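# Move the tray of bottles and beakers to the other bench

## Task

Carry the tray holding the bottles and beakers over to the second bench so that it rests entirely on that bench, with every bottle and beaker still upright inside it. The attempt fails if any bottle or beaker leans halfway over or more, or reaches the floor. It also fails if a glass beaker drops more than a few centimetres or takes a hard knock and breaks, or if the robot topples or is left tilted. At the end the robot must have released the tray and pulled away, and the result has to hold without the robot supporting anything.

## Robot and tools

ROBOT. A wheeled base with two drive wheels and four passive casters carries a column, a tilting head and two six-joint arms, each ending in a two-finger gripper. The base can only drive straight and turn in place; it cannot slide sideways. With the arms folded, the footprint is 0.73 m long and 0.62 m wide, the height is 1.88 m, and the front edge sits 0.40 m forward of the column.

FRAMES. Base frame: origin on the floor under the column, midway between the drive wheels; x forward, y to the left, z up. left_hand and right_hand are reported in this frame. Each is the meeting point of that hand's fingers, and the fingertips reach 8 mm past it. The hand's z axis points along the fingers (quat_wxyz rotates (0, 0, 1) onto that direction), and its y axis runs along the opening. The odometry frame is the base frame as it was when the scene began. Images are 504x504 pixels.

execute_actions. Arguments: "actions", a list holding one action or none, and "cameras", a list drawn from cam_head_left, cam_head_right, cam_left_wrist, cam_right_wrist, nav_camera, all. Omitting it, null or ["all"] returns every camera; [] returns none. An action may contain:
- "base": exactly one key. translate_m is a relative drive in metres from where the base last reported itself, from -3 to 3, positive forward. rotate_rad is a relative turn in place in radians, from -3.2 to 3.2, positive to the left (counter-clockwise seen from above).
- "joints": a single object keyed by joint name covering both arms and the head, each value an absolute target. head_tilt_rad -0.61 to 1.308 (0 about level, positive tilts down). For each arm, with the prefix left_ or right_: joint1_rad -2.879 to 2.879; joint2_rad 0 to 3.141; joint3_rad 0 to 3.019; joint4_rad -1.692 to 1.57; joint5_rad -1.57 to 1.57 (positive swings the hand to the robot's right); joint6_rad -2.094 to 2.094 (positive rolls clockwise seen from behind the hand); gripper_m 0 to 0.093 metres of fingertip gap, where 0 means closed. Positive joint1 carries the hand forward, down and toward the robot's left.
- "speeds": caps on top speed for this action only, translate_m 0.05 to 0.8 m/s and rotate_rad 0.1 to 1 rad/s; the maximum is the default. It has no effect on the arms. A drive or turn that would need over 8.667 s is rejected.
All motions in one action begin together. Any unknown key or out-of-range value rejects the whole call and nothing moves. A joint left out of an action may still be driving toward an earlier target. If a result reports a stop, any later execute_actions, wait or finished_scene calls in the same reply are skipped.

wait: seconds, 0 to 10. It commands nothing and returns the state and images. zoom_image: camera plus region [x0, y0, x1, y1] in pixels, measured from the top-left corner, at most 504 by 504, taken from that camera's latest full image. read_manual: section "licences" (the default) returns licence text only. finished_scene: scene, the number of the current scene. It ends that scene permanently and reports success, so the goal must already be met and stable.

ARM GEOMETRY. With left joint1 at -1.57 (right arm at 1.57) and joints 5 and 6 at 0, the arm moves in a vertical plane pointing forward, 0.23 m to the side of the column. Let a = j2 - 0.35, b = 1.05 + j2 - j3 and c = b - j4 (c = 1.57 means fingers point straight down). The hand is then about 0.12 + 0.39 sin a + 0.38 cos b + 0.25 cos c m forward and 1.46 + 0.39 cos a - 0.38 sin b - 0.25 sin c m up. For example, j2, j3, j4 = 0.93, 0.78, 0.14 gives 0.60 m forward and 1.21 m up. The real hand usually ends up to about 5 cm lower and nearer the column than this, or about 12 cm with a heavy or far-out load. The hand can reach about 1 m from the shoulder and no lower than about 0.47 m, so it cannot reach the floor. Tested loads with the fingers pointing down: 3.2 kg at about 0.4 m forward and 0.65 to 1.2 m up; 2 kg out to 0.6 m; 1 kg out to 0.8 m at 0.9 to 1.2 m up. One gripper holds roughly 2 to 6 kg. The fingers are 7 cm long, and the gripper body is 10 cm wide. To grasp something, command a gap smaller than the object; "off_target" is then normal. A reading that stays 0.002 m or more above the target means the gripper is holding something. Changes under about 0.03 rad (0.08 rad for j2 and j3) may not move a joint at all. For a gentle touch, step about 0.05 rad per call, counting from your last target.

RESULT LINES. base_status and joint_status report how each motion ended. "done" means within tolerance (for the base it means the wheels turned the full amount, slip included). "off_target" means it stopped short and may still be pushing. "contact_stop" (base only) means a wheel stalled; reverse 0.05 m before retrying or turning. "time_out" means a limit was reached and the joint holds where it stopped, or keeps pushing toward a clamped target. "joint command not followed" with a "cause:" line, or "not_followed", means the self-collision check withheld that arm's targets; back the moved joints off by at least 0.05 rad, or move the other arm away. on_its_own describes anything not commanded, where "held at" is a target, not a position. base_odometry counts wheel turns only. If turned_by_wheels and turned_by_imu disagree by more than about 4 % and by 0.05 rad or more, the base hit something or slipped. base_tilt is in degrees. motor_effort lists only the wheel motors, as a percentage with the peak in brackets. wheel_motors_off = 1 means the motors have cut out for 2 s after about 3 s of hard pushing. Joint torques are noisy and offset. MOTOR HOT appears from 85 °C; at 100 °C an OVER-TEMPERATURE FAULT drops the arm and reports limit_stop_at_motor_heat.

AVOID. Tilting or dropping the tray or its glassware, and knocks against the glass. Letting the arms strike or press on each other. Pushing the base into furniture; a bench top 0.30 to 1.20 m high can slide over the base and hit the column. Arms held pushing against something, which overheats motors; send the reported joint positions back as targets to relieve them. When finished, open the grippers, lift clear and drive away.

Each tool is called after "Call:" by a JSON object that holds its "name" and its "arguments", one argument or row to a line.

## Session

Call:
{"name": "execute_actions", "arguments": {
  "actions": []
}}

Scene clock: 0.00 s.
Joint torques (N m, as the arm reports them, + toward a larger angle): no reading
base_odometry: x=+0.000 y=+0.000 heading=+0.000 (m, m, rad; odometry frame)
turned_by_wheels: +0.000 (rad since the last result)
turned_by_imu: +0.000 (rad since the last result)
base_tilt: forward=+0.1 right=+0.2 (deg)
base_status: not commanded
joint_positions: head_tilt_rad=+0.879 left_joint1_rad=-1.550 left_joint2_rad=+0.867 left_joint3_rad=+0.388 left_joint4_rad=-0.946 left_joint5_rad=-0.016 left_joint6_rad=+0.063 left_gripper_m=+0.095 right_joint1_rad=+1.567 right_joint2_rad=+0.886 right_joint3_rad=+0.385 right_joint4_rad=-0.984 right_joint5_rad=-0.025 right_joint6_rad=-0.055 right_gripper_m=+0.095
joint_status: not commanded
wheel_motors_off: 0
motor_effort: left_wheel=+4 right_wheel=+3 (%)
left_hand: x=+0.1396 y=+0.2316 z=+1.2561 quat_wxyz=(+0.436, -0.023, -0.900, +0.000) (m; base frame)
right_hand: x=+0.1286 y=-0.2218 z=+1.2639 quat_wxyz=(+0.462, +0.017, -0.886, -0.023) (m; base frame)
pictures: cam_head_left, cam_head_right, cam_left_wrist, cam_right_wrist, nav_camera
Images, in order (width x height): cam_head_left 504x504, cam_head_right 504x504, cam_left_wrist 504x504, cam_right_wrist 504x504, nav_camera 504x504.

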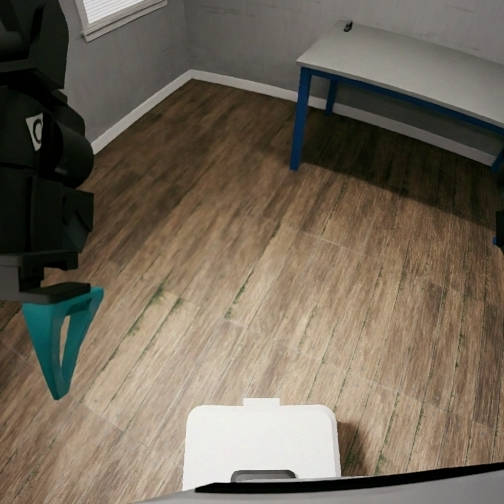

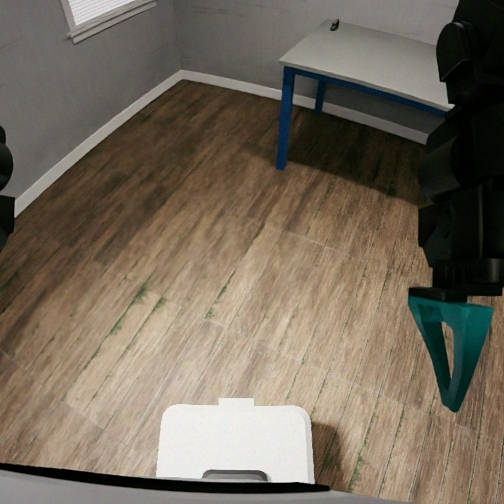

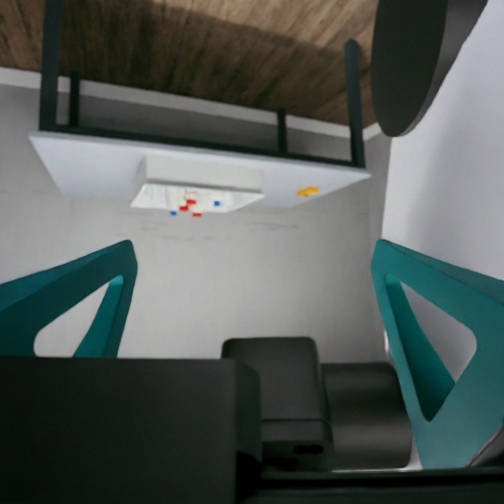

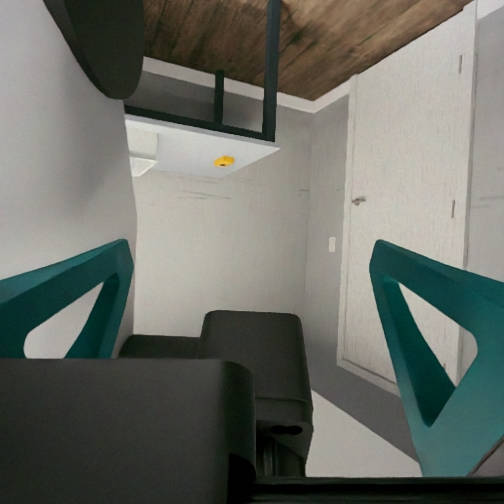

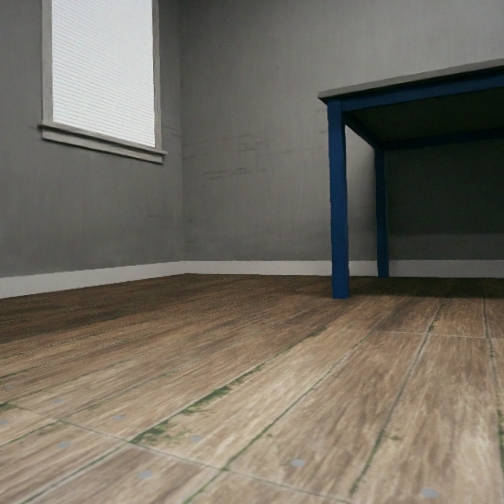

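Call:
{"name": "execute_actions", "arguments": {
  "actions": [
    {"base":{"rotate_rad":2.75},"joints":{"head_tilt_rad":0.6,"left_joint1_rad":-1.57,"left_joint2_rad":0.75,"left_joint3_rad":0.75,"left_joint4_rad":-0.5,"left_joint5_rad":0,"left_joint6_rad":0,"right_joint1_rad":1.57,"right_joint2_rad":0.75,"right_joint3_rad":0.75,"right_joint4_rad":-0.5,"right_joint5_rad":0,"right_joint6_rad":0}}
  ],
  "cameras": ["cam_head_left","cam_head_right","nav_camera"]
}}

Scene clock: 14.53 s.
Joint torques (N m, as the arm reports them, + toward a larger angle): left_arm=[  0.33 -14.74   3.41   0.99   0.08  -0.06] | right_arm=[ -0.34 -12.27   5.2    0.73   0.01   0.14]
base_odometry: x=+0.000 y=+0.000 heading=+2.748 (m, m, rad; odometry frame)
turned_by_wheels: +2.748 (rad since the last result)
turned_by_imu: +2.719 (rad since the last result)
base_tilt: forward=+0.3 right=+0.5 (deg)
base_status: done
joint_positions: head_tilt_rad=+0.618 left_joint1_rad=-1.566 left_joint2_rad=+0.753 left_joint3_rad=+0.759 left_joint4_rad=-0.507 left_joint5_rad=-0.003 left_joint6_rad=+0.011 left_gripper_m=+0.095 right_joint1_rad=+1.567 right_joint2_rad=+0.755 right_joint3_rad=+0.755 right_joint4_rad=-0.510 right_joint5_rad=-0.001 right_joint6_rad=-0.011 right_gripper_m=+0.095
joint_status: all done
wheel_motors_off: 0
motor_effort: left_wheel=-9(62) right_wheel=+8(86) (%)
left_hand: x=+0.4750 y=+0.2270 z=+1.2344 quat_wxyz=(-0.012, -0.004, -1.000, -0.004) (m; base frame)
right_hand: x=+0.4712 y=-0.2266 z=+1.2325 quat_wxyz=(-0.007, +0.005, -1.000, +0.001) (m; base frame)
pictures: cam_head_left, cam_head_right, nav_camera
Images, in order (width x height): cam_head_left 504x504, cam_head_right 504x504, nav_camera 504x504.

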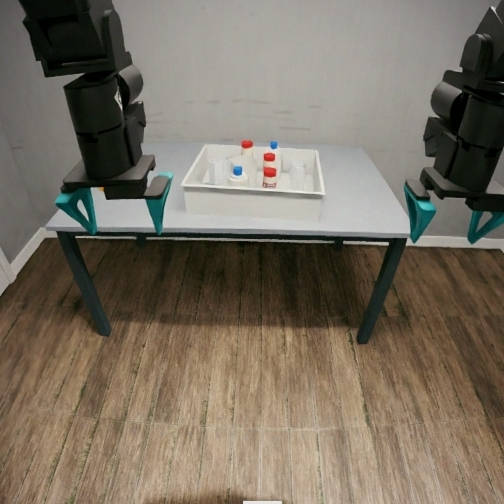

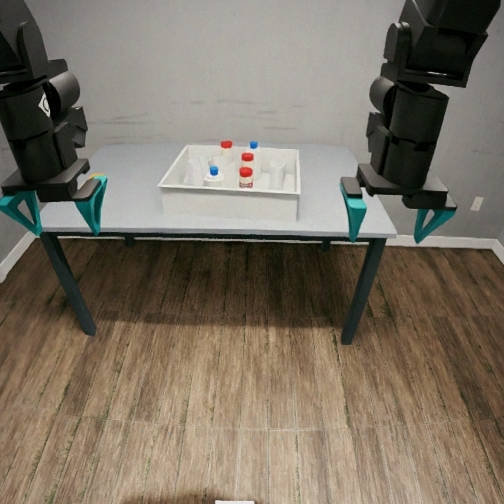

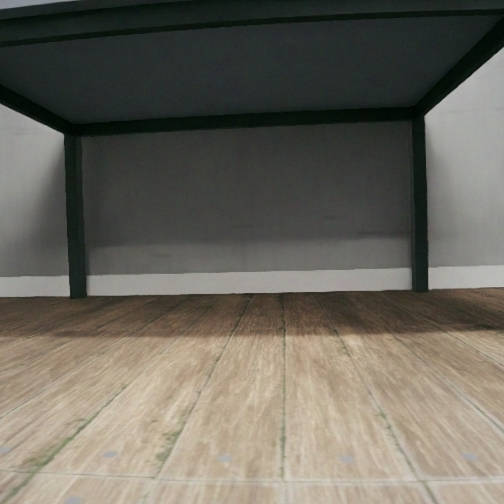

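Call:
{"name": "execute_actions", "arguments": {
  "actions": [
    {"base":{"rotate_rad":0.07}}
  ],
  "cameras": []
}}

Call:
{"name": "execute_actions", "arguments": {
  "actions": [
    {"base":{"translate_m":0.95},"speeds":{"translate_m":0.6}}
  ],
  "cameras": []
}}

Call:
{"name": "execute_actions", "arguments": {
  "actions": [
    {"base":{"rotate_rad":-0.18},"joints":{"head_tilt_rad":1.1,"left_gripper_m":0.05,"right_gripper_m":0.05}}
  ],
  "cameras": ["cam_head_left","cam_head_right","cam_left_wrist","cam_right_wrist"]
}}

Scene clock: 39.17 s.
Joint torques (N m, as the arm reports them, + toward a larger angle): left_arm=[  0.21 -14.8    3.72   0.97   0.07  -0.06] | right_arm=[ -0.59 -12.32   5.26   0.74   0.01   0.14]
base_odometry: x=+0.000 y=+0.000 heading=+2.816 (m, m, rad; odometry frame)
turned_by_wheels: +0.068 (rad since the last result)
turned_by_imu: +0.068 (rad since the last result)
base_tilt: forward=+0.1 right=+0.1 (deg)
base_status: done
joint_positions: head_tilt_rad=+0.618 left_joint1_rad=-1.566 left_joint2_rad=+0.753 left_joint3_rad=+0.755 left_joint4_rad=-0.507 left_joint5_rad=-0.003 left_joint6_rad=+0.011 left_gripper_m=+0.095 right_joint1_rad=+1.568 right_joint2_rad=+0.755 right_joint3_rad=+0.755 right_joint4_rad=-0.510 right_joint5_rad=-0.001 right_joint6_rad=-0.011 right_gripper_m=+0.095
joint_status: not commanded
wheel_motors_off: 0
motor_effort: left_wheel=-8(40) right_wheel=+8(37) (%)
left_hand: x=+0.4726 y=+0.2270 z=+1.2335 quat_wxyz=(-0.010, -0.004, -1.000, -0.004) (m; base frame)
right_hand: x=+0.4712 y=-0.2265 z=+1.2325 quat_wxyz=(-0.007, +0.005, -1.000, +0.001) (m; base frame)
pictures: none
No camera images: the call's "cameras" was empty. Leave "cameras" out to get every camera's image.

Scene clock: 42.40 s.
Joint torques (N m, as the arm reports them, + toward a larger angle): left_arm=[  0.32 -14.51   4.11   0.96   0.09  -0.06] | right_arm=[ -0.32 -12.59   5.21   0.6    0.     0.14]
base_odometry: x=-0.900 y=+0.303 heading=+2.818 (m, m, rad; odometry frame)
turned_by_wheels: +0.001 (rad since the last result)
turned_by_imu: +0.000 (rad since the last result)
base_tilt: forward=+0.0 right=+0.1 (deg)
base_status: done
joint_positions: head_tilt_rad=+0.617 left_joint1_rad=-1.566 left_joint2_rad=+0.753 left_joint3_rad=+0.752 left_joint4_rad=-0.507 left_joint5_rad=-0.003 left_joint6_rad=+0.011 left_gripper_m=+0.095 right_joint1_rad=+1.568 right_joint2_rad=+0.755 right_joint3_rad=+0.755 right_joint4_rad=-0.509 right_joint5_rad=-0.001 right_joint6_rad=-0.011 right_gripper_m=+0.095
joint_status: not commanded
wheel_motors_off: 0
motor_effort: left_wheel=+3(100) right_wheel=-1(81) (%)
left_hand: x=+0.4706 y=+0.2270 z=+1.2329 quat_wxyz=(-0.008, -0.004, -1.000, -0.004) (m; base frame)
right_hand: x=+0.4714 y=-0.2265 z=+1.2325 quat_wxyz=(-0.007, +0.005, -1.000, +0.001) (m; base frame)
pictures: none
No camera images: the call's "cameras" was empty. Leave "cameras" out to get every camera's image.

Scene clock: 43.73 s.
Joint torques (N m, as the arm reports them, + toward a larger angle): left_arm=[  0.1  -14.5    3.88   0.92   0.09  -0.06] | right_arm=[ -0.31 -12.19   5.1    0.66   0.     0.15]
base_odometry: x=-0.901 y=+0.303 heading=+2.641 (m, m, rad; odometry frame)
turned_by_wheels: -0.177 (rad since the last result)
turned_by_imu: -0.173 (rad since the last result)
base_tilt: forward=-0.1 right=+0.2 (deg)
base_status: done
joint_positions: head_tilt_rad=+1.099 left_joint1_rad=-1.566 left_joint2_rad=+0.753 left_joint3_rad=+0.752 left_joint4_rad=-0.507 left_joint5_rad=-0.003 left_joint6_rad=+0.011 left_gripper_m=+0.050 right_joint1_rad=+1.568 right_joint2_rad=+0.755 right_joint3_rad=+0.755 right_joint4_rad=-0.509 right_joint5_rad=-0.001 right_joint6_rad=-0.011 right_gripper_m=+0.050
joint_status: all done
wheel_motors_off: 0
motor_effort: left_wheel=+1(69) right_wheel=-1(85) (%)
left_hand: x=+0.4706 y=+0.2270 z=+1.2329 quat_wxyz=(-0.008, -0.004, -1.000, -0.004) (m; base frame)
right_hand: x=+0.4714 y=-0.2265 z=+1.2325 quat_wxyz=(-0.007, +0.005, -1.000, +0.001) (m; base frame)
pictures: cam_head_left, cam_head_right, cam_left_wrist, cam_right_wrist
Images, in order (width x height): cam_head_left 504x504, cam_head_right 504x504, cam_left_wrist 504x504, cam_right_wrist 504x504.

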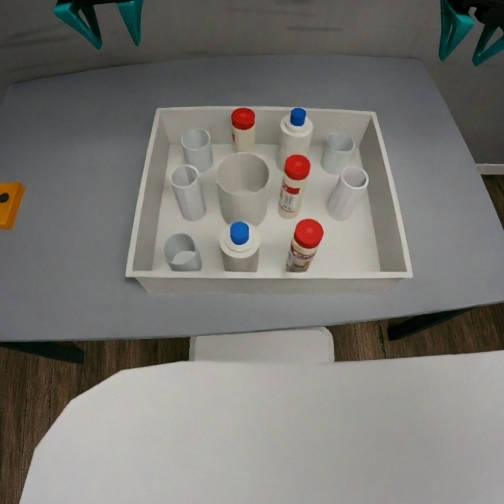

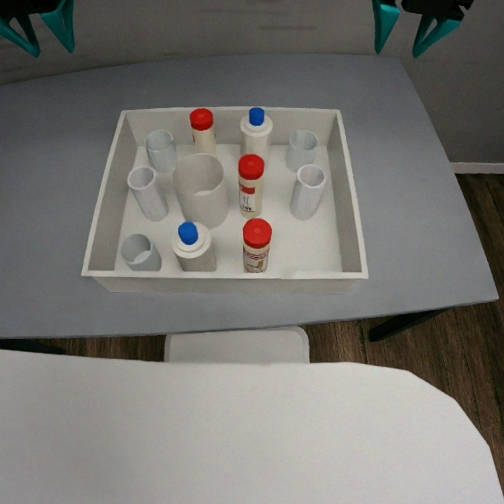

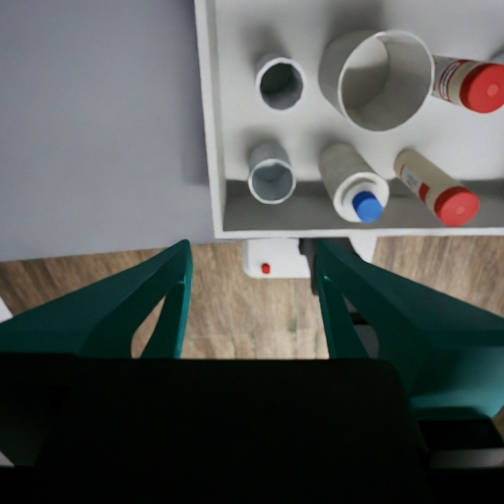

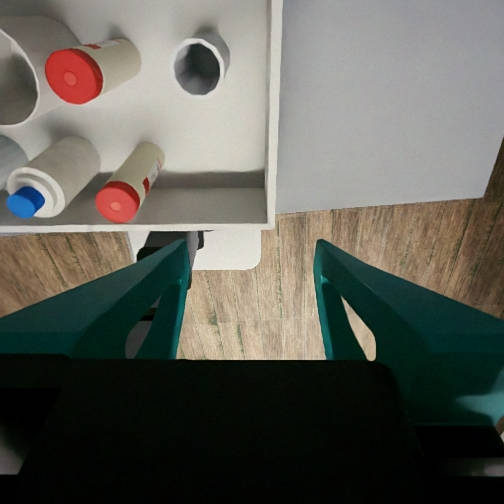

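Call:
{"name": "execute_actions", "arguments": {
  "actions": [
    {"base":{"translate_m":0.04},"speeds":{"translate_m":0.1},"joints":{"left_joint1_rad":-1.445,"left_joint2_rad":1.69,"left_joint3_rad":1.05,"left_joint4_rad":0.155,"left_joint5_rad":0.15,"left_joint6_rad":0.05,"right_joint1_rad":1.505,"right_joint2_rad":1.69,"right_joint3_rad":1.05,"right_joint4_rad":0.155,"right_joint5_rad":-0.1,"right_joint6_rad":-0.06,"left_gripper_m":0.04,"right_gripper_m":0.04}}
  ],
  "cameras": ["cam_head_left","cam_head_right","cam_left_wrist","cam_right_wrist"]
}}

Scene clock: 56.20 s.
Joint torques (N m, as the arm reports them, + toward a larger angle): left_arm=[  1.59 -18.01  -0.27   1.31   0.14   0.13] | right_arm=[ -1.76 -15.8    0.08   0.89  -0.15  -0.06]
base_odometry: x=-0.936 y=+0.323 heading=+2.638 (m, m, rad; odometry frame)
turned_by_wheels: -0.003 (rad since the last result)
turned_by_imu: -0.003 (rad since the last result)
base_tilt: forward=+0.1 right=+0.2 (deg)
base_status: done
joint_positions: head_tilt_rad=+1.100 left_joint1_rad=-1.440 left_joint2_rad=+1.699 left_joint3_rad=+1.046 left_joint4_rad=+0.140 left_joint5_rad=+0.147 left_joint6_rad=+0.044 left_gripper_m=+0.040 right_joint1_rad=+1.504 right_joint2_rad=+1.709 right_joint3_rad=+1.041 right_joint4_rad=+0.141 right_joint5_rad=-0.098 right_joint6_rad=-0.050 right_gripper_m=+0.040
joint_status: all done
wheel_motors_off: 0
motor_effort: left_wheel=+2(60) right_wheel=+3(94) (%)
left_hand: x=+0.4514 y=+0.2849 z=+0.9184 quat_wxyz=(-0.008, +0.010, -1.000, +0.016) (m; base frame)
right_hand: x=+0.4444 y=-0.2525 z=+0.9129 quat_wxyz=(+0.000, +0.008, -1.000, -0.020) (m; base frame)
pictures: cam_head_left, cam_head_right, cam_left_wrist, cam_right_wrist
Images, in order (width x height): cam_head_left 504x504, cam_head_right 504x504, cam_left_wrist 504x504, cam_right_wrist 504x504.

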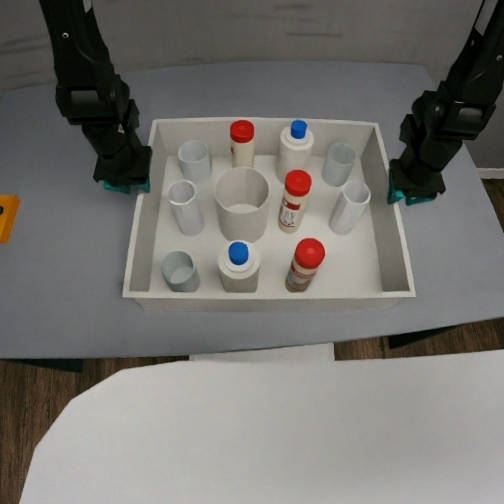

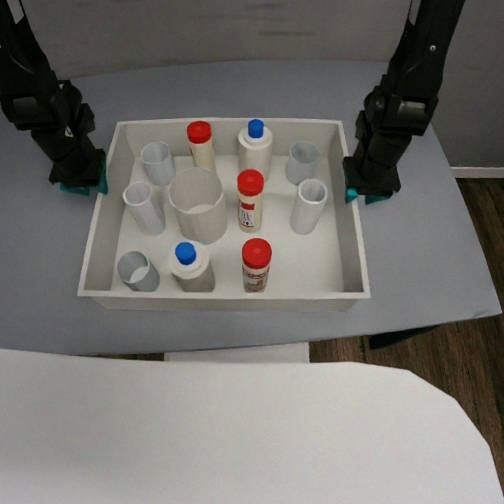

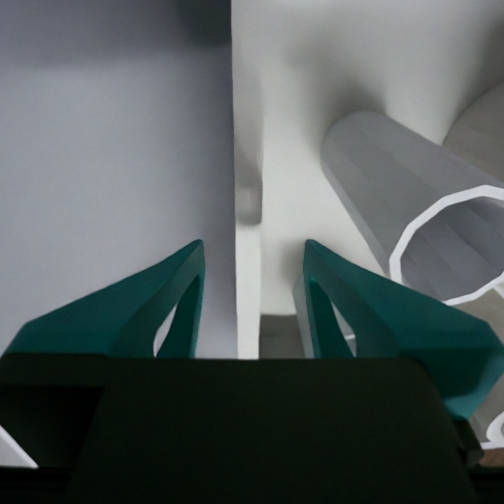

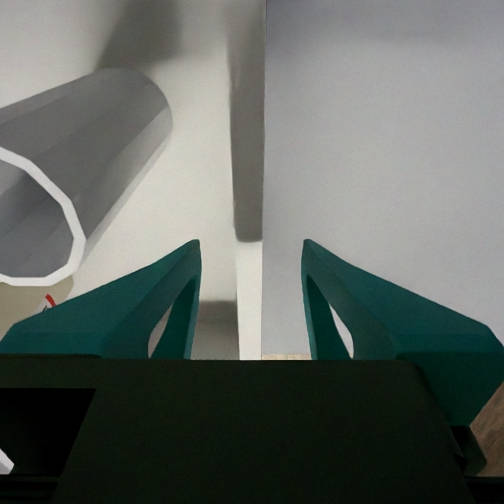

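Descending drifts outward, which helps.

Call:
{"name": "execute_actions", "arguments": {
  "actions": [
    {"joints":{"left_joint2_rad":1.83,"left_joint3_rad":1.165,"right_joint2_rad":1.83,"right_joint3_rad":1.165}}
  ],
  "cameras": ["cam_left_wrist","cam_right_wrist"]
}}

Scene clock: 62.33 s.
Joint torques (N m, as the arm reports them, + toward a larger angle): left_arm=[  1.68 -17.86  -0.69   1.     0.13   0.13] | right_arm=[ -1.74 -14.28  -0.81   0.63  -0.15  -0.06]
base_odometry: x=-0.936 y=+0.323 heading=+2.638 (m, m, rad; odometry frame)
turned_by_wheels: +0.000 (rad since the last result)
turned_by_imu: +0.000 (rad since the last result)
base_tilt: forward=+0.3 right=+0.3 (deg)
base_status: not commanded
joint_positions: head_tilt_rad=+1.100 left_joint1_rad=-1.440 left_joint2_rad=+1.832 left_joint3_rad=+1.164 left_joint4_rad=+0.147 left_joint5_rad=+0.147 left_joint6_rad=+0.044 left_gripper_m=+0.040 right_joint1_rad=+1.504 right_joint2_rad=+1.823 right_joint3_rad=+1.167 right_joint4_rad=+0.149 right_joint5_rad=-0.098 right_joint6_rad=-0.050 right_gripper_m=+0.040
joint_status: all done
wheel_motors_off: 0
motor_effort: left_wheel=+2(3) right_wheel=+2(2) (%)
left_hand: x=+0.4515 y=+0.2906 z=+0.8692 quat_wxyz=(-0.004, +0.011, -1.000, +0.017) (m; base frame)
right_hand: x=+0.4604 y=-0.2556 z=+0.8690 quat_wxyz=(-0.010, +0.009, -1.000, -0.020) (m; base frame)
pictures: cam_left_wrist, cam_right_wrist
Images, in order (width x height): cam_left_wrist 504x504, cam_right_wrist 504x504.

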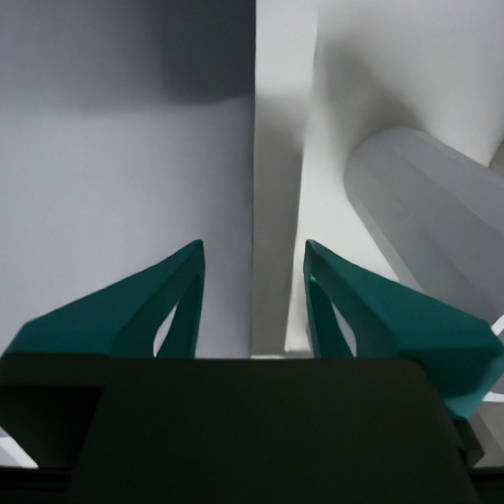

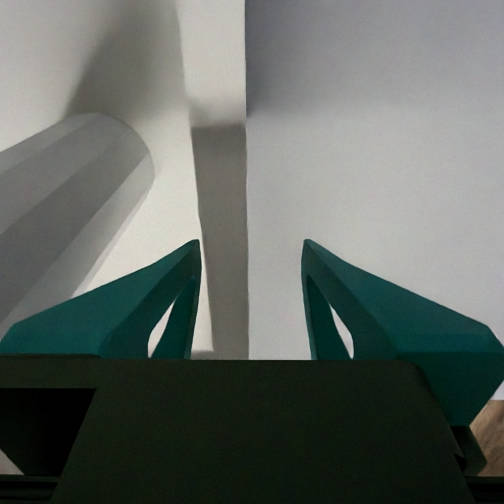

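Call:
{"name": "execute_actions", "arguments": {
  "actions": [
    {"joints":{"left_joint1_rad":-1.455,"right_joint1_rad":1.52,"left_joint2_rad":1.93,"left_joint3_rad":1.26,"right_joint2_rad":1.93,"right_joint3_rad":1.25,"left_gripper_m":0.046,"right_gripper_m":0.046}}
  ],
  "cameras": ["cam_head_left","cam_left_wrist","cam_right_wrist"]
}}

Scene clock: 72.27 s.
Joint torques (N m, as the arm reports them, + toward a larger angle): left_arm=[  1.75 -17.45  -0.85   1.04   0.13   0.12] | right_arm=[ -1.22 -13.9   -0.86   0.52  -0.14  -0.06]
base_odometry: x=-0.936 y=+0.323 heading=+2.638 (m, m, rad; odometry frame)
turned_by_wheels: +0.000 (rad since the last result)
turned_by_imu: +0.000 (rad since the last result)
base_tilt: forward=+0.0 right=+0.1 (deg)
base_status: not commanded
joint_positions: head_tilt_rad=+1.100 left_joint1_rad=-1.448 left_joint2_rad=+1.926 left_joint3_rad=+1.262 left_joint4_rad=+0.147 left_joint5_rad=+0.147 left_joint6_rad=+0.044 left_gripper_m=+0.046 right_joint1_rad=+1.513 right_joint2_rad=+1.916 right_joint3_rad=+1.251 right_joint4_rad=+0.150 right_joint5_rad=-0.099 right_joint6_rad=-0.050 right_gripper_m=+0.046
joint_status: all done
wheel_motors_off: 0
motor_effort: left_wheel=+1(2) right_wheel=+3(4) (%)
left_hand: x=+0.4554 y=+0.2894 z=+0.8324 quat_wxyz=(-0.006, +0.009, -1.000, +0.020) (m; base frame)
right_hand: x=+0.4570 y=-0.2508 z=+0.8336 quat_wxyz=(-0.006, +0.011, -1.000, -0.024) (m; base frame)
pictures: cam_head_left, cam_left_wrist, cam_right_wrist
Images, in order (width x height): cam_head_left 504x504, cam_left_wrist 504x504, cam_right_wrist 504x504.

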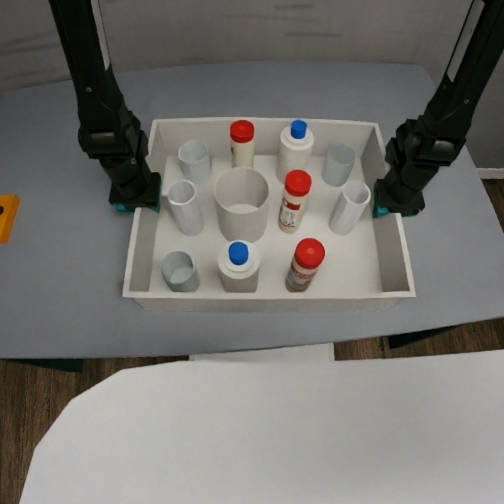

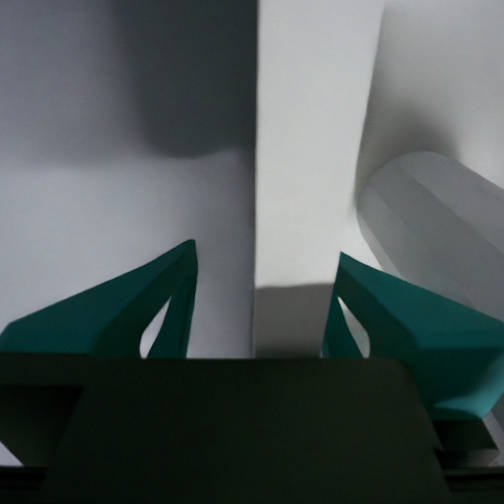

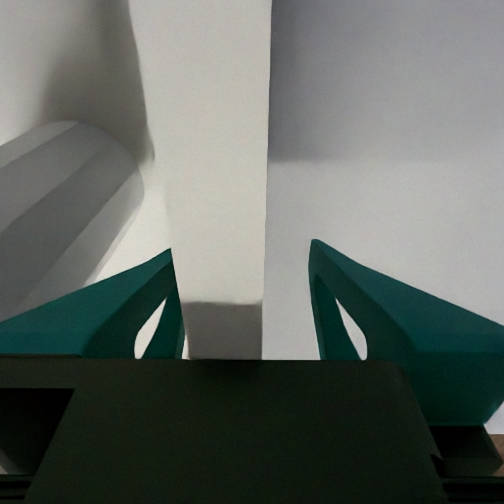

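Call:
{"name": "execute_actions", "arguments": {
  "actions": [
    {"joints":{"left_gripper_m":0.0,"right_gripper_m":0.0}}
  ],
  "cameras": ["cam_head_left"]
}}

Call:
{"name": "execute_actions", "arguments": {
  "actions": [
    {"joints":{"left_joint2_rad":1.82,"left_joint3_rad":1.21,"right_joint2_rad":1.82,"right_joint3_rad":1.2}}
  ],
  "cameras": []
}}

Call:
{"name": "execute_actions", "arguments": {
  "actions": [
    {"joints":{"left_joint2_rad":1.74,"left_joint3_rad":1.13,"right_joint2_rad":1.74,"right_joint3_rad":1.12}}
  ],
  "cameras": ["cam_head_left"]
}}

Scene clock: 91.47 s.
Joint torques (N m, as the arm reports them, + toward a larger angle): left_arm=[  2.1  -17.65  -0.82   0.98  -0.01   0.15] | right_arm=[ -1.47 -13.87  -0.81   0.53   0.1    0.08]
base_odometry: x=-0.936 y=+0.323 heading=+2.638 (m, m, rad; odometry frame)
turned_by_wheels: +0.000 (rad since the last result)
turned_by_imu: +0.000 (rad since the last result)
base_tilt: forward=+0.1 right=+0.2 (deg)
base_status: not commanded
joint_positions: head_tilt_rad=+1.100 left_joint1_rad=-1.455 left_joint2_rad=+1.926 left_joint3_rad=+1.262 left_joint4_rad=+0.147 left_joint5_rad=+0.151 left_joint6_rad=+0.041 left_gripper_m=+0.006 right_joint1_rad=+1.517 right_joint2_rad=+1.916 right_joint3_rad=+1.251 right_joint4_rad=+0.150 right_joint5_rad=-0.105 right_joint6_rad=-0.065 right_gripper_m=+0.005
joint_status: left_gripper_m off_target (ended at +0.006, target +0.000); right_gripper_m off_target (ended at +0.005, target +0.000)
wheel_motors_off: 0
motor_effort: left_wheel=+2(2) right_wheel=+3(3) (%)
left_hand: x=+0.4556 y=+0.2832 z=+0.8320 quat_wxyz=(-0.006, +0.008, -1.000, +0.025) (m; base frame)
right_hand: x=+0.4569 y=-0.2464 z=+0.8336 quat_wxyz=(-0.006, +0.019, -0.999, -0.029) (m; base frame)
pictures: cam_head_left
Images, in order (width x height): cam_head_left 504x504.

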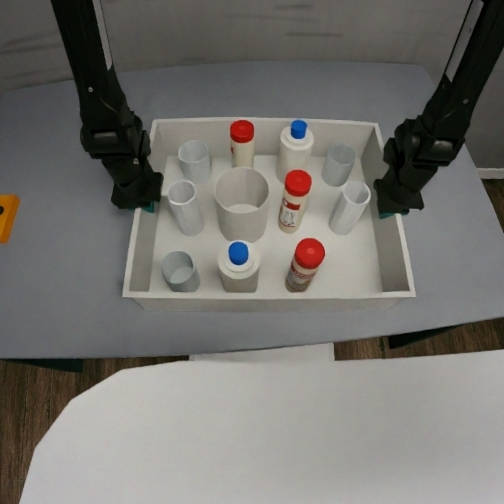

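Scene clock: 92.17 s.
Joint torques (N m, as the arm reports them, + toward a larger angle): left_arm=[  1.97 -26.17  -2.64   0.92   0.13   0.15] | right_arm=[ -1.67 -21.88  -3.36   0.44   0.09   0.07]
base_odometry: x=-0.936 y=+0.323 heading=+2.638 (m, m, rad; odometry frame)
turned_by_wheels: +0.000 (rad since the last result)
turned_by_imu: +0.000 (rad since the last result)
base_tilt: forward=+0.0 right=+0.2 (deg)
base_status: not commanded
joint_positions: head_tilt_rad=+1.100 left_joint1_rad=-1.454 left_joint2_rad=+1.914 left_joint3_rad=+1.234 left_joint4_rad=+0.149 left_joint5_rad=+0.147 left_joint6_rad=+0.042 left_gripper_m=+0.006 right_joint1_rad=+1.517 right_joint2_rad=+1.906 right_joint3_rad=+1.225 right_joint4_rad=+0.152 right_joint5_rad=-0.105 right_joint6_rad=-0.066 right_gripper_m=+0.005
joint_status: all done
wheel_motors_off: 0
motor_effort: left_wheel=+0(2) right_wheel=+2(2) (%)
left_hand: x=+0.4465 y=+0.2835 z=+0.8377 quat_wxyz=(+0.001, +0.008, -1.000, +0.023) (m; base frame)
right_hand: x=+0.4474 y=-0.2462 z=+0.8382 quat_wxyz=(+0.001, +0.019, -0.999, -0.029) (m; base frame)
pictures: none
No camera images: the call's "cameras" was empty. Leave "cameras" out to get every camera's image.

Scene clock: 93.13 s.
Joint torques (N m, as the arm reports them, + toward a larger angle): left_arm=[  1.73 -25.39  -1.69   0.91   0.24   0.09] | right_arm=[ -1.21 -21.    -1.78   0.41   0.13   0.08]
base_odometry: x=-0.936 y=+0.323 heading=+2.638 (m, m, rad; odometry frame)
turned_by_wheels: +0.000 (rad since the last result)
turned_by_imu: +0.000 (rad since the last result)
base_tilt: forward=+0.2 right=+0.0 (deg)
base_status: not commanded
joint_positions: head_tilt_rad=+1.100 left_joint1_rad=-1.448 left_joint2_rad=+1.823 left_joint3_rad=+1.142 left_joint4_rad=+0.149 left_joint5_rad=+0.145 left_joint6_rad=+0.047 left_gripper_m=+0.006 right_joint1_rad=+1.515 right_joint2_rad=+1.816 right_joint3_rad=+1.130 right_joint4_rad=+0.154 right_joint5_rad=-0.106 right_joint6_rad=-0.066 right_gripper_m=+0.005
joint_status: all done
wheel_motors_off: 0
motor_effort: left_wheel=+0(0) right_wheel=+2(3) (%)
left_hand: x=+0.4435 y=+0.2841 z=+0.8727 quat_wxyz=(+0.002, +0.008, -1.000, +0.020) (m; base frame)
right_hand: x=+0.4430 y=-0.2456 z=+0.8733 quat_wxyz=(+0.002, +0.019, -0.999, -0.029) (m; base frame)
pictures: cam_head_left
Images, in order (width x height): cam_head_left 504x504.

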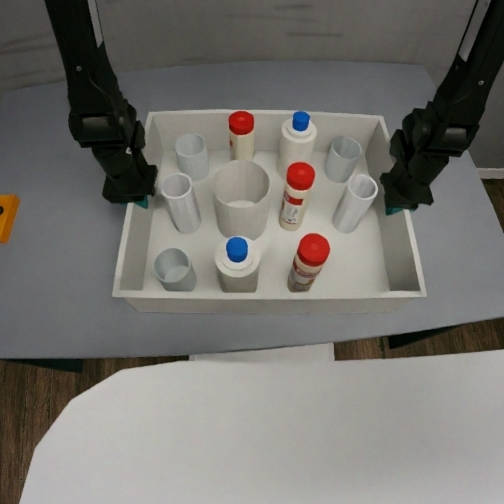

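Call:
{"name": "execute_actions", "arguments": {
  "actions": [
    {"joints":{"left_joint2_rad":1.65,"left_joint3_rad":1.055,"right_joint2_rad":1.65,"right_joint3_rad":1.045}}
  ],
  "cameras": []
}}

Call:
{"name": "execute_actions", "arguments": {
  "actions": [
    {"base":{"translate_m":-0.5},"speeds":{"translate_m":0.3},"joints":{"left_joint2_rad":1.58,"left_joint3_rad":0.985,"right_joint2_rad":1.58,"right_joint3_rad":0.975}}
  ],
  "cameras": ["cam_head_left"]
}}

Call:
{"name": "execute_actions", "arguments": {
  "actions": [
    {"base":{"rotate_rad":-3.12},"speeds":{"rotate_rad":0.6}}
  ],
  "cameras": ["cam_head_left","nav_camera"]
}}

Call:
{"name": "execute_actions", "arguments": {
  "actions": [
    {"base":{"translate_m":1.4},"speeds":{"translate_m":0.4},"joints":{"head_tilt_rad":0.75}}
  ],
  "cameras": ["cam_head_left","nav_camera"]
}}

Scene clock: 110.30 s.
Joint torques (N m, as the arm reports them, + toward a larger angle): left_arm=[  1.5  -25.07  -1.52   0.94   0.15   0.07] | right_arm=[ -0.91 -20.83  -1.59   0.37   0.24   0.11]
base_odometry: x=-0.936 y=+0.323 heading=+2.638 (m, m, rad; odometry frame)
turned_by_wheels: +0.000 (rad since the last result)
turned_by_imu: +0.000 (rad since the last result)
base_tilt: forward=+0.2 right=+0.2 (deg)
base_status: not commanded
joint_positions: head_tilt_rad=+1.100 left_joint1_rad=-1.444 left_joint2_rad=+1.733 left_joint3_rad=+1.066 left_joint4_rad=+0.149 left_joint5_rad=+0.147 left_joint6_rad=+0.048 left_gripper_m=+0.006 right_joint1_rad=+1.511 right_joint2_rad=+1.724 right_joint3_rad=+1.054 right_joint4_rad=+0.154 right_joint5_rad=-0.108 right_joint6_rad=-0.067 right_gripper_m=+0.005
joint_status: all done
wheel_motors_off: 0
motor_effort: left_wheel=+1(1) right_wheel=+2(3) (%)
left_hand: x=+0.4482 y=+0.2830 z=+0.9064 quat_wxyz=(-0.006, +0.007, -1.000, +0.018) (m; base frame)
right_hand: x=+0.4472 y=-0.2464 z=+0.9072 quat_wxyz=(-0.005, +0.019, -0.999, -0.028) (m; base frame)
pictures: none
No camera images: the call's "cameras" was empty. Leave "cameras" out to get every camera's image.

Scene clock: 113.20 s.
Joint torques (N m, as the arm reports them, + toward a larger angle): left_arm=[  0.93 -23.68  -1.03   0.75   0.01   0.07] | right_arm=[  0.15 -19.5   -0.94   0.31   0.38   0.13]
base_odometry: x=-0.498 y=+0.081 heading=+2.636 (m, m, rad; odometry frame)
turned_by_wheels: -0.002 (rad since the last result)
turned_by_imu: -0.001 (rad since the last result)
base_tilt: forward=+0.2 right=+0.4 (deg)
base_status: done
joint_positions: head_tilt_rad=+1.100 left_joint1_rad=-1.441 left_joint2_rad=+1.651 left_joint3_rad=+0.990 left_joint4_rad=+0.153 left_joint5_rad=+0.150 left_joint6_rad=+0.048 left_gripper_m=+0.006 right_joint1_rad=+1.504 right_joint2_rad=+1.642 right_joint3_rad=+0.977 right_joint4_rad=+0.156 right_joint5_rad=-0.112 right_joint6_rad=-0.070 right_gripper_m=+0.005
joint_status: all done
wheel_motors_off: 0
motor_effort: left_wheel=-1(96) right_wheel=+3(100) (%)
left_hand: x=+0.4455 y=+0.2812 z=+0.9366 quat_wxyz=(-0.010, +0.007, -1.000, +0.018) (m; base frame)
right_hand: x=+0.4442 y=-0.2482 z=+0.9380 quat_wxyz=(-0.009, +0.019, -0.999, -0.027) (m; base frame)
pictures: cam_head_left
Images, in order (width x height): cam_head_left 504x504.

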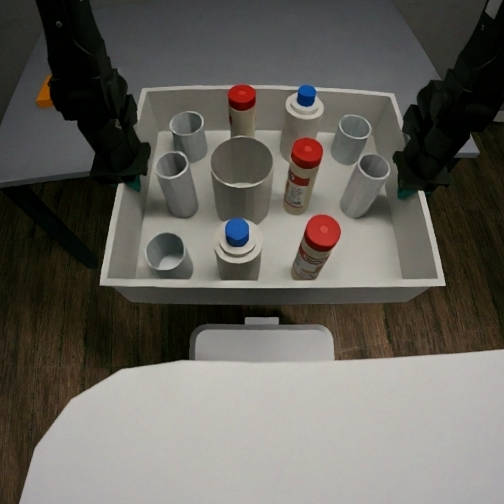

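Scene clock: 119.80 s.
Joint torques (N m, as the arm reports them, + toward a larger angle): left_arm=[  1.16 -23.88  -1.1    0.79  -0.01   0.09] | right_arm=[ -0.14 -19.38  -0.97   0.35   0.44   0.14]
base_odometry: x=-0.498 y=+0.081 heading=-0.482 (m, m, rad; odometry frame)
turned_by_wheels: -3.118 (rad since the last result)
turned_by_imu: -3.084 (rad since the last result)
base_tilt: forward=+0.0 right=+0.2 (deg)
base_status: done
joint_positions: head_tilt_rad=+1.100 left_joint1_rad=-1.444 left_joint2_rad=+1.651 left_joint3_rad=+0.990 left_joint4_rad=+0.153 left_joint5_rad=+0.150 left_joint6_rad=+0.048 left_gripper_m=+0.006 right_joint1_rad=+1.501 right_joint2_rad=+1.642 right_joint3_rad=+0.977 right_joint4_rad=+0.156 right_joint5_rad=-0.113 right_joint6_rad=-0.070 right_gripper_m=+0.005
joint_status: not commanded
wheel_motors_off: 0
motor_effort: left_wheel=+8(100) right_wheel=-9(81) (%)
left_hand: x=+0.4456 y=+0.2792 z=+0.9364 quat_wxyz=(-0.010, +0.007, -1.000, +0.020) (m; base frame)
right_hand: x=+0.4442 y=-0.2501 z=+0.9380 quat_wxyz=(-0.009, +0.018, -0.999, -0.026) (m; base frame)
pictures: cam_head_left, nav_camera
Images, in order (width x height): cam_head_left 504x504, nav_camera 504x504.

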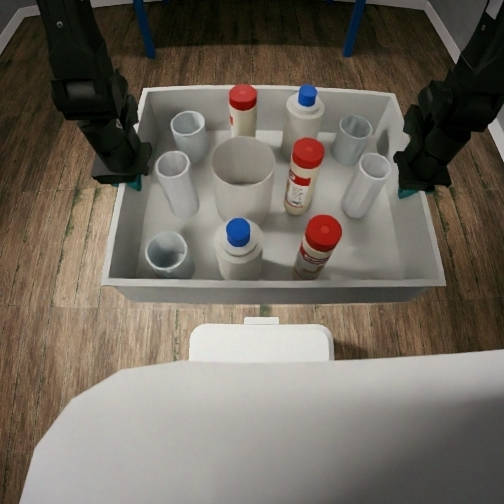

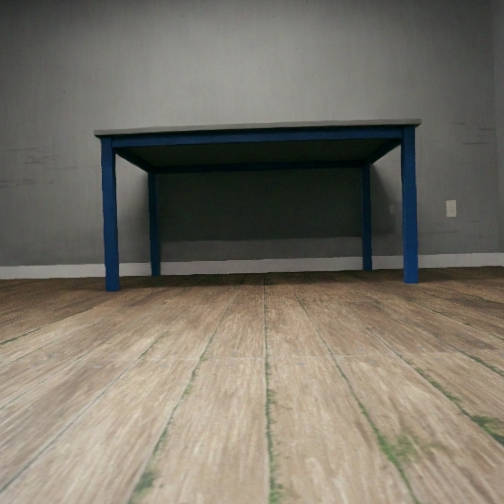

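Scene clock: 124.60 s.
Joint torques (N m, as the arm reports them, + toward a larger angle): left_arm=[  0.96 -24.07  -1.62   0.79   0.03   0.08] | right_arm=[  0.38 -19.83  -1.81   0.17   0.42   0.13]
base_odometry: x=+0.742 y=-0.569 heading=-0.484 (m, m, rad; odometry frame)
turned_by_wheels: -0.002 (rad since the last result)
turned_by_imu: -0.005 (rad since the last result)
base_tilt: forward=+0.2 right=+0.2 (deg)
base_status: done
joint_positions: head_tilt_rad=+0.766 left_joint1_rad=-1.444 left_joint2_rad=+1.653 left_joint3_rad=+0.999 left_joint4_rad=+0.153 left_joint5_rad=+0.150 left_joint6_rad=+0.047 left_gripper_m=+0.006 right_joint1_rad=+1.502 right_joint2_rad=+1.642 right_joint3_rad=+0.986 right_joint4_rad=+0.155 right_joint5_rad=-0.113 right_joint6_rad=-0.071 right_gripper_m=+0.005
joint_status: all done
wheel_motors_off: 0
motor_effort: left_wheel=-1(87) right_wheel=+1(94) (%)
left_hand: x=+0.4500 y=+0.2799 z=+0.9356 quat_wxyz=(-0.014, +0.007, -1.000, +0.019) (m; base frame)
right_hand: x=+0.4493 y=-0.2496 z=+0.9375 quat_wxyz=(-0.013, +0.019, -0.999, -0.026) (m; base frame)
pictures: cam_head_left, nav_camera
Images, in order (width x height): cam_head_left 504x504, nav_camera 504x504.

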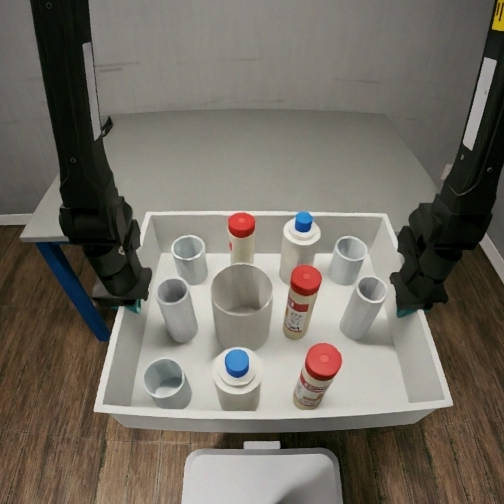

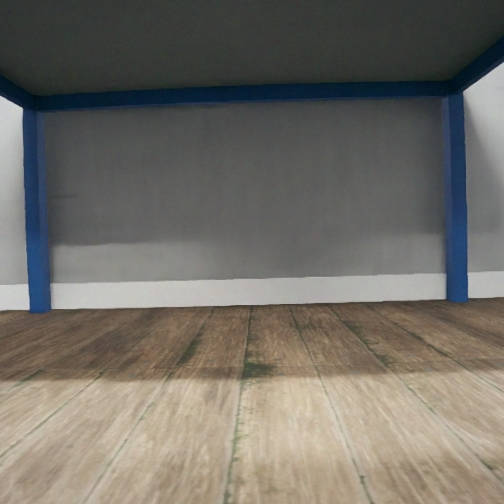

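Call:
{"name": "execute_actions", "arguments": {
  "actions": [
    {"base":{"translate_m":0.68},"speeds":{"translate_m":0.3},"joints":{"head_tilt_rad":1.1}}
  ],
  "cameras": ["cam_head_left"]
}}

Call:
{"name": "execute_actions", "arguments": {
  "actions": [
    {"joints":{"left_joint2_rad":1.68,"left_joint3_rad":1.06,"right_joint2_rad":1.68,"right_joint3_rad":1.05}}
  ],
  "cameras": []
}}

Call:
{"name": "execute_actions", "arguments": {
  "actions": [
    {"joints":{"left_joint2_rad":1.76,"left_joint3_rad":1.14,"right_joint2_rad":1.76,"right_joint3_rad":1.13}}
  ],
  "cameras": []
}}

Call:
{"name": "execute_actions", "arguments": {
  "actions": [
    {"joints":{"left_joint2_rad":1.82,"left_joint3_rad":1.2,"right_joint2_rad":1.82,"right_joint3_rad":1.19}}
  ],
  "cameras": []
}}

Call:
{"name": "execute_actions", "arguments": {
  "actions": [
    {"joints":{"left_joint2_rad":1.86,"left_joint3_rad":1.24,"right_joint2_rad":1.86,"right_joint3_rad":1.23}}
  ],
  "cameras": []
}}

Call:
{"name": "execute_actions", "arguments": {
  "actions": [
    {"joints":{"left_joint2_rad":1.91,"left_joint3_rad":1.26,"right_joint2_rad":1.91,"right_joint3_rad":1.25}}
  ],
  "cameras": ["cam_head_left"]
}}

Scene clock: 147.33 s.
Joint torques (N m, as the arm reports them, + toward a larger angle): left_arm=[  1.2  -23.97  -1.58   0.8    0.01   0.09] | right_arm=[ -0.11 -19.62  -1.48   0.27   0.41   0.14]
base_odometry: x=+1.344 y=-0.885 heading=-0.486 (m, m, rad; odometry frame)
turned_by_wheels: -0.002 (rad since the last result)
turned_by_imu: -0.003 (rad since the last result)
base_tilt: forward=+0.1 right=+0.3 (deg)
base_status: done
joint_positions: head_tilt_rad=+1.099 left_joint1_rad=-1.443 left_joint2_rad=+1.654 left_joint3_rad=+0.998 left_joint4_rad=+0.153 left_joint5_rad=+0.150 left_joint6_rad=+0.046 left_gripper_m=+0.006 right_joint1_rad=+1.502 right_joint2_rad=+1.642 right_joint3_rad=+0.986 right_joint4_rad=+0.155 right_joint5_rad=-0.112 right_joint6_rad=-0.071 right_gripper_m=+0.005
joint_status: all done
wheel_motors_off: 0
motor_effort: left_wheel=-1(55) right_wheel=+2(46) (%)
left_hand: x=+0.4485 y=+0.2800 z=+0.9352 quat_wxyz=(-0.013, +0.007, -1.000, +0.019) (m; base frame)
right_hand: x=+0.4486 y=-0.2498 z=+0.9374 quat_wxyz=(-0.013, +0.019, -0.999, -0.026) (m; base frame)
pictures: cam_head_left
Images, in order (width x height): cam_head_left 504x504.

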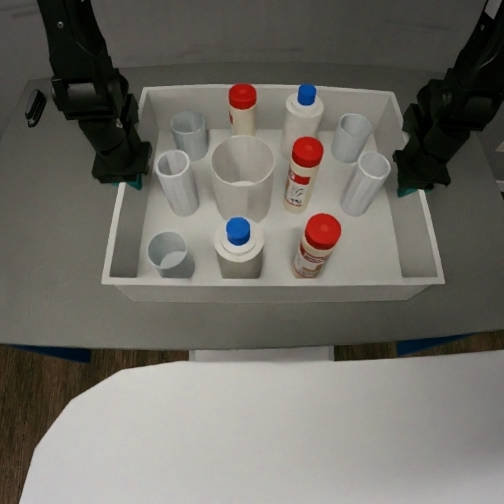

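Scene clock: 148.37 s.
Joint torques (N m, as the arm reports them, + toward a larger angle): left_arm=[  1.36 -23.54  -1.79   0.82  -0.02   0.1 ] | right_arm=[ -0.64 -19.4   -1.86   0.3    0.22   0.12]
base_odometry: x=+1.344 y=-0.885 heading=-0.486 (m, m, rad; odometry frame)
turned_by_wheels: +0.000 (rad since the last result)
turned_by_imu: +0.000 (rad since the last result)
base_tilt: forward=+0.2 right=+0.4 (deg)
base_status: not commanded
joint_positions: head_tilt_rad=+1.099 left_joint1_rad=-1.446 left_joint2_rad=+1.746 left_joint3_rad=+1.073 left_joint4_rad=+0.153 left_joint5_rad=+0.151 left_joint6_rad=+0.044 left_gripper_m=+0.006 right_joint1_rad=+1.509 right_joint2_rad=+1.732 right_joint3_rad=+1.060 right_joint4_rad=+0.155 right_joint5_rad=-0.108 right_joint6_rad=-0.069 right_gripper_m=+0.005
joint_status: all done
wheel_motors_off: 0
motor_effort: left_wheel=-3(5) right_wheel=+3(3) (%)
left_hand: x=+0.4463 y=+0.2814 z=+0.9016 quat_wxyz=(-0.005, +0.009, -1.000, +0.021) (m; base frame)
right_hand: x=+0.4470 y=-0.2481 z=+0.9043 quat_wxyz=(-0.005, +0.019, -0.999, -0.027) (m; base frame)
pictures: none
No camera images: the call's "cameras" was empty. Leave "cameras" out to get every camera's image.

Scene clock: 149.17 s.
Joint torques (N m, as the arm reports them, + toward a larger angle): left_arm=[  1.5  -23.41  -1.83   0.76  -0.03   0.13] | right_arm=[ -1.05 -19.35  -1.68   0.54   0.16   0.11]
base_odometry: x=+1.344 y=-0.885 heading=-0.486 (m, m, rad; odometry frame)
turned_by_wheels: +0.000 (rad since the last result)
turned_by_imu: +0.000 (rad since the last result)
base_tilt: forward=+0.2 right=+0.0 (deg)
base_status: not commanded
joint_positions: head_tilt_rad=+1.099 left_joint1_rad=-1.450 left_joint2_rad=+1.824 left_joint3_rad=+1.154 left_joint4_rad=+0.153 left_joint5_rad=+0.151 left_joint6_rad=+0.043 left_gripper_m=+0.006 right_joint1_rad=+1.513 right_joint2_rad=+1.811 right_joint3_rad=+1.141 right_joint4_rad=+0.155 right_joint5_rad=-0.107 right_joint6_rad=-0.068 right_gripper_m=+0.005
joint_status: all done
wheel_motors_off: 0
motor_effort: left_wheel=-2(4) right_wheel=+2(3) (%)
left_hand: x=+0.4521 y=+0.2827 z=+0.8718 quat_wxyz=(-0.006, +0.008, -1.000, +0.023) (m; base frame)
right_hand: x=+0.4530 y=-0.2473 z=+0.8743 quat_wxyz=(-0.006, +0.020, -0.999, -0.028) (m; base frame)
pictures: none
No camera images: the call's "cameras" was empty. Leave "cameras" out to get every camera's image.

Scene clock: 149.93 s.
Joint torques (N m, as the arm reports them, + toward a larger angle): left_arm=[  1.86 -23.57  -1.72   0.78  -0.01   0.15] | right_arm=[ -1.3  -18.45  -1.73   0.25   0.14   0.12]
base_odometry: x=+1.344 y=-0.885 heading=-0.486 (m, m, rad; odometry frame)
turned_by_wheels: +0.000 (rad since the last result)
turned_by_imu: +0.000 (rad since the last result)
base_tilt: forward=+0.2 right=+0.2 (deg)
base_status: not commanded
joint_positions: head_tilt_rad=+1.099 left_joint1_rad=-1.452 left_joint2_rad=+1.883 left_joint3_rad=+1.212 left_joint4_rad=+0.153 left_joint5_rad=+0.151 left_joint6_rad=+0.041 left_gripper_m=+0.006 right_joint1_rad=+1.515 right_joint2_rad=+1.870 right_joint3_rad=+1.200 right_joint4_rad=+0.155 right_joint5_rad=-0.106 right_joint6_rad=-0.067 right_gripper_m=+0.005
joint_status: all done
wheel_motors_off: 0
motor_effort: left_wheel=-3(5) right_wheel=+3(4) (%)
left_hand: x=+0.4529 y=+0.2838 z=+0.8492 quat_wxyz=(-0.006, +0.009, -1.000, +0.024) (m; base frame)
right_hand: x=+0.4541 y=-0.2467 z=+0.8515 quat_wxyz=(-0.006, +0.020, -0.999, -0.029) (m; base frame)
pictures: none
No camera images: the call's "cameras" was empty. Leave "cameras" out to get every camera's image.

Scene clock: 150.63 s.
Joint torques (N m, as the arm reports them, + toward a larger angle): left_arm=[  2.07 -23.22  -1.41   0.82  -0.02   0.15] | right_arm=[ -1.44 -18.5   -1.39   0.39   0.13   0.1 ]
base_odometry: x=+1.344 y=-0.885 heading=-0.486 (m, m, rad; odometry frame)
turned_by_wheels: +0.000 (rad since the last result)
turned_by_imu: +0.000 (rad since the last result)
base_tilt: forward=+0.1 right=+0.1 (deg)
base_status: not commanded
joint_positions: head_tilt_rad=+1.099 left_joint1_rad=-1.453 left_joint2_rad=+1.920 left_joint3_rad=+1.251 left_joint4_rad=+0.153 left_joint5_rad=+0.151 left_joint6_rad=+0.041 left_gripper_m=+0.006 right_joint1_rad=+1.517 right_joint2_rad=+1.906 right_joint3_rad=+1.237 right_joint4_rad=+0.155 right_joint5_rad=-0.106 right_joint6_rad=-0.067 right_gripper_m=+0.005
joint_status: all done
wheel_motors_off: 0
motor_effort: left_wheel=-2(3) right_wheel=+3(4) (%)
left_hand: x=+0.4543 y=+0.2842 z=+0.8348 quat_wxyz=(-0.007, +0.008, -1.000, +0.024) (m; base frame)
right_hand: x=+0.4557 y=-0.2463 z=+0.8378 quat_wxyz=(-0.007, +0.020, -0.999, -0.029) (m; base frame)
pictures: none
No camera images: the call's "cameras" was empty. Leave "cameras" out to get every camera's image.

Scene clock: 151.17 s.
Joint torques (N m, as the arm reports them, + toward a larger angle): left_arm=[  1.89 -19.35  -0.39   0.79  -0.08   0.15] | right_arm=[ -1.47 -15.33  -0.28   0.34   0.16   0.1 ]
base_odometry: x=+1.344 y=-0.885 heading=-0.486 (m, m, rad; odometry frame)
turned_by_wheels: +0.000 (rad since the last result)
turned_by_imu: +0.000 (rad since the last result)
base_tilt: forward=+0.2 right=+0.1 (deg)
base_status: not commanded
joint_positions: head_tilt_rad=+1.099 left_joint1_rad=-1.454 left_joint2_rad=+1.926 left_joint3_rad=+1.256 left_joint4_rad=+0.153 left_joint5_rad=+0.152 left_joint6_rad=+0.041 left_gripper_m=+0.006 right_joint1_rad=+1.517 right_joint2_rad=+1.915 right_joint3_rad=+1.245 right_joint4_rad=+0.155 right_joint5_rad=-0.107 right_joint6_rad=-0.067 right_gripper_m=+0.005
joint_status: all done
wheel_motors_off: 0
motor_effort: left_wheel=-2(4) right_wheel=+4(3) (%)
left_hand: x=+0.4535 y=+0.2839 z=+0.8327 quat_wxyz=(-0.006, +0.008, -1.000, +0.025) (m; base frame)
right_hand: x=+0.4545 y=-0.2463 z=+0.8341 quat_wxyz=(-0.006, +0.020, -0.999, -0.030) (m; base frame)
pictures: cam_head_left
Images, in order (width x height): cam_head_left 504x504.

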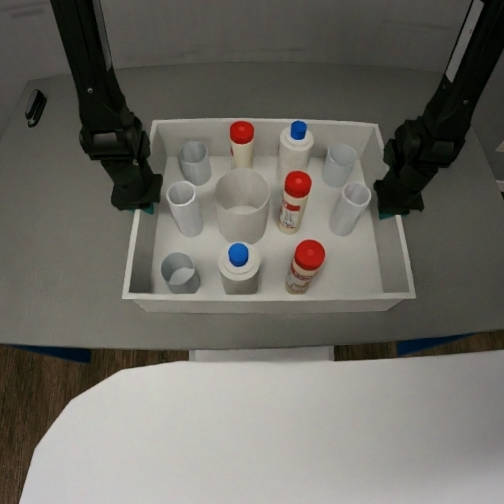

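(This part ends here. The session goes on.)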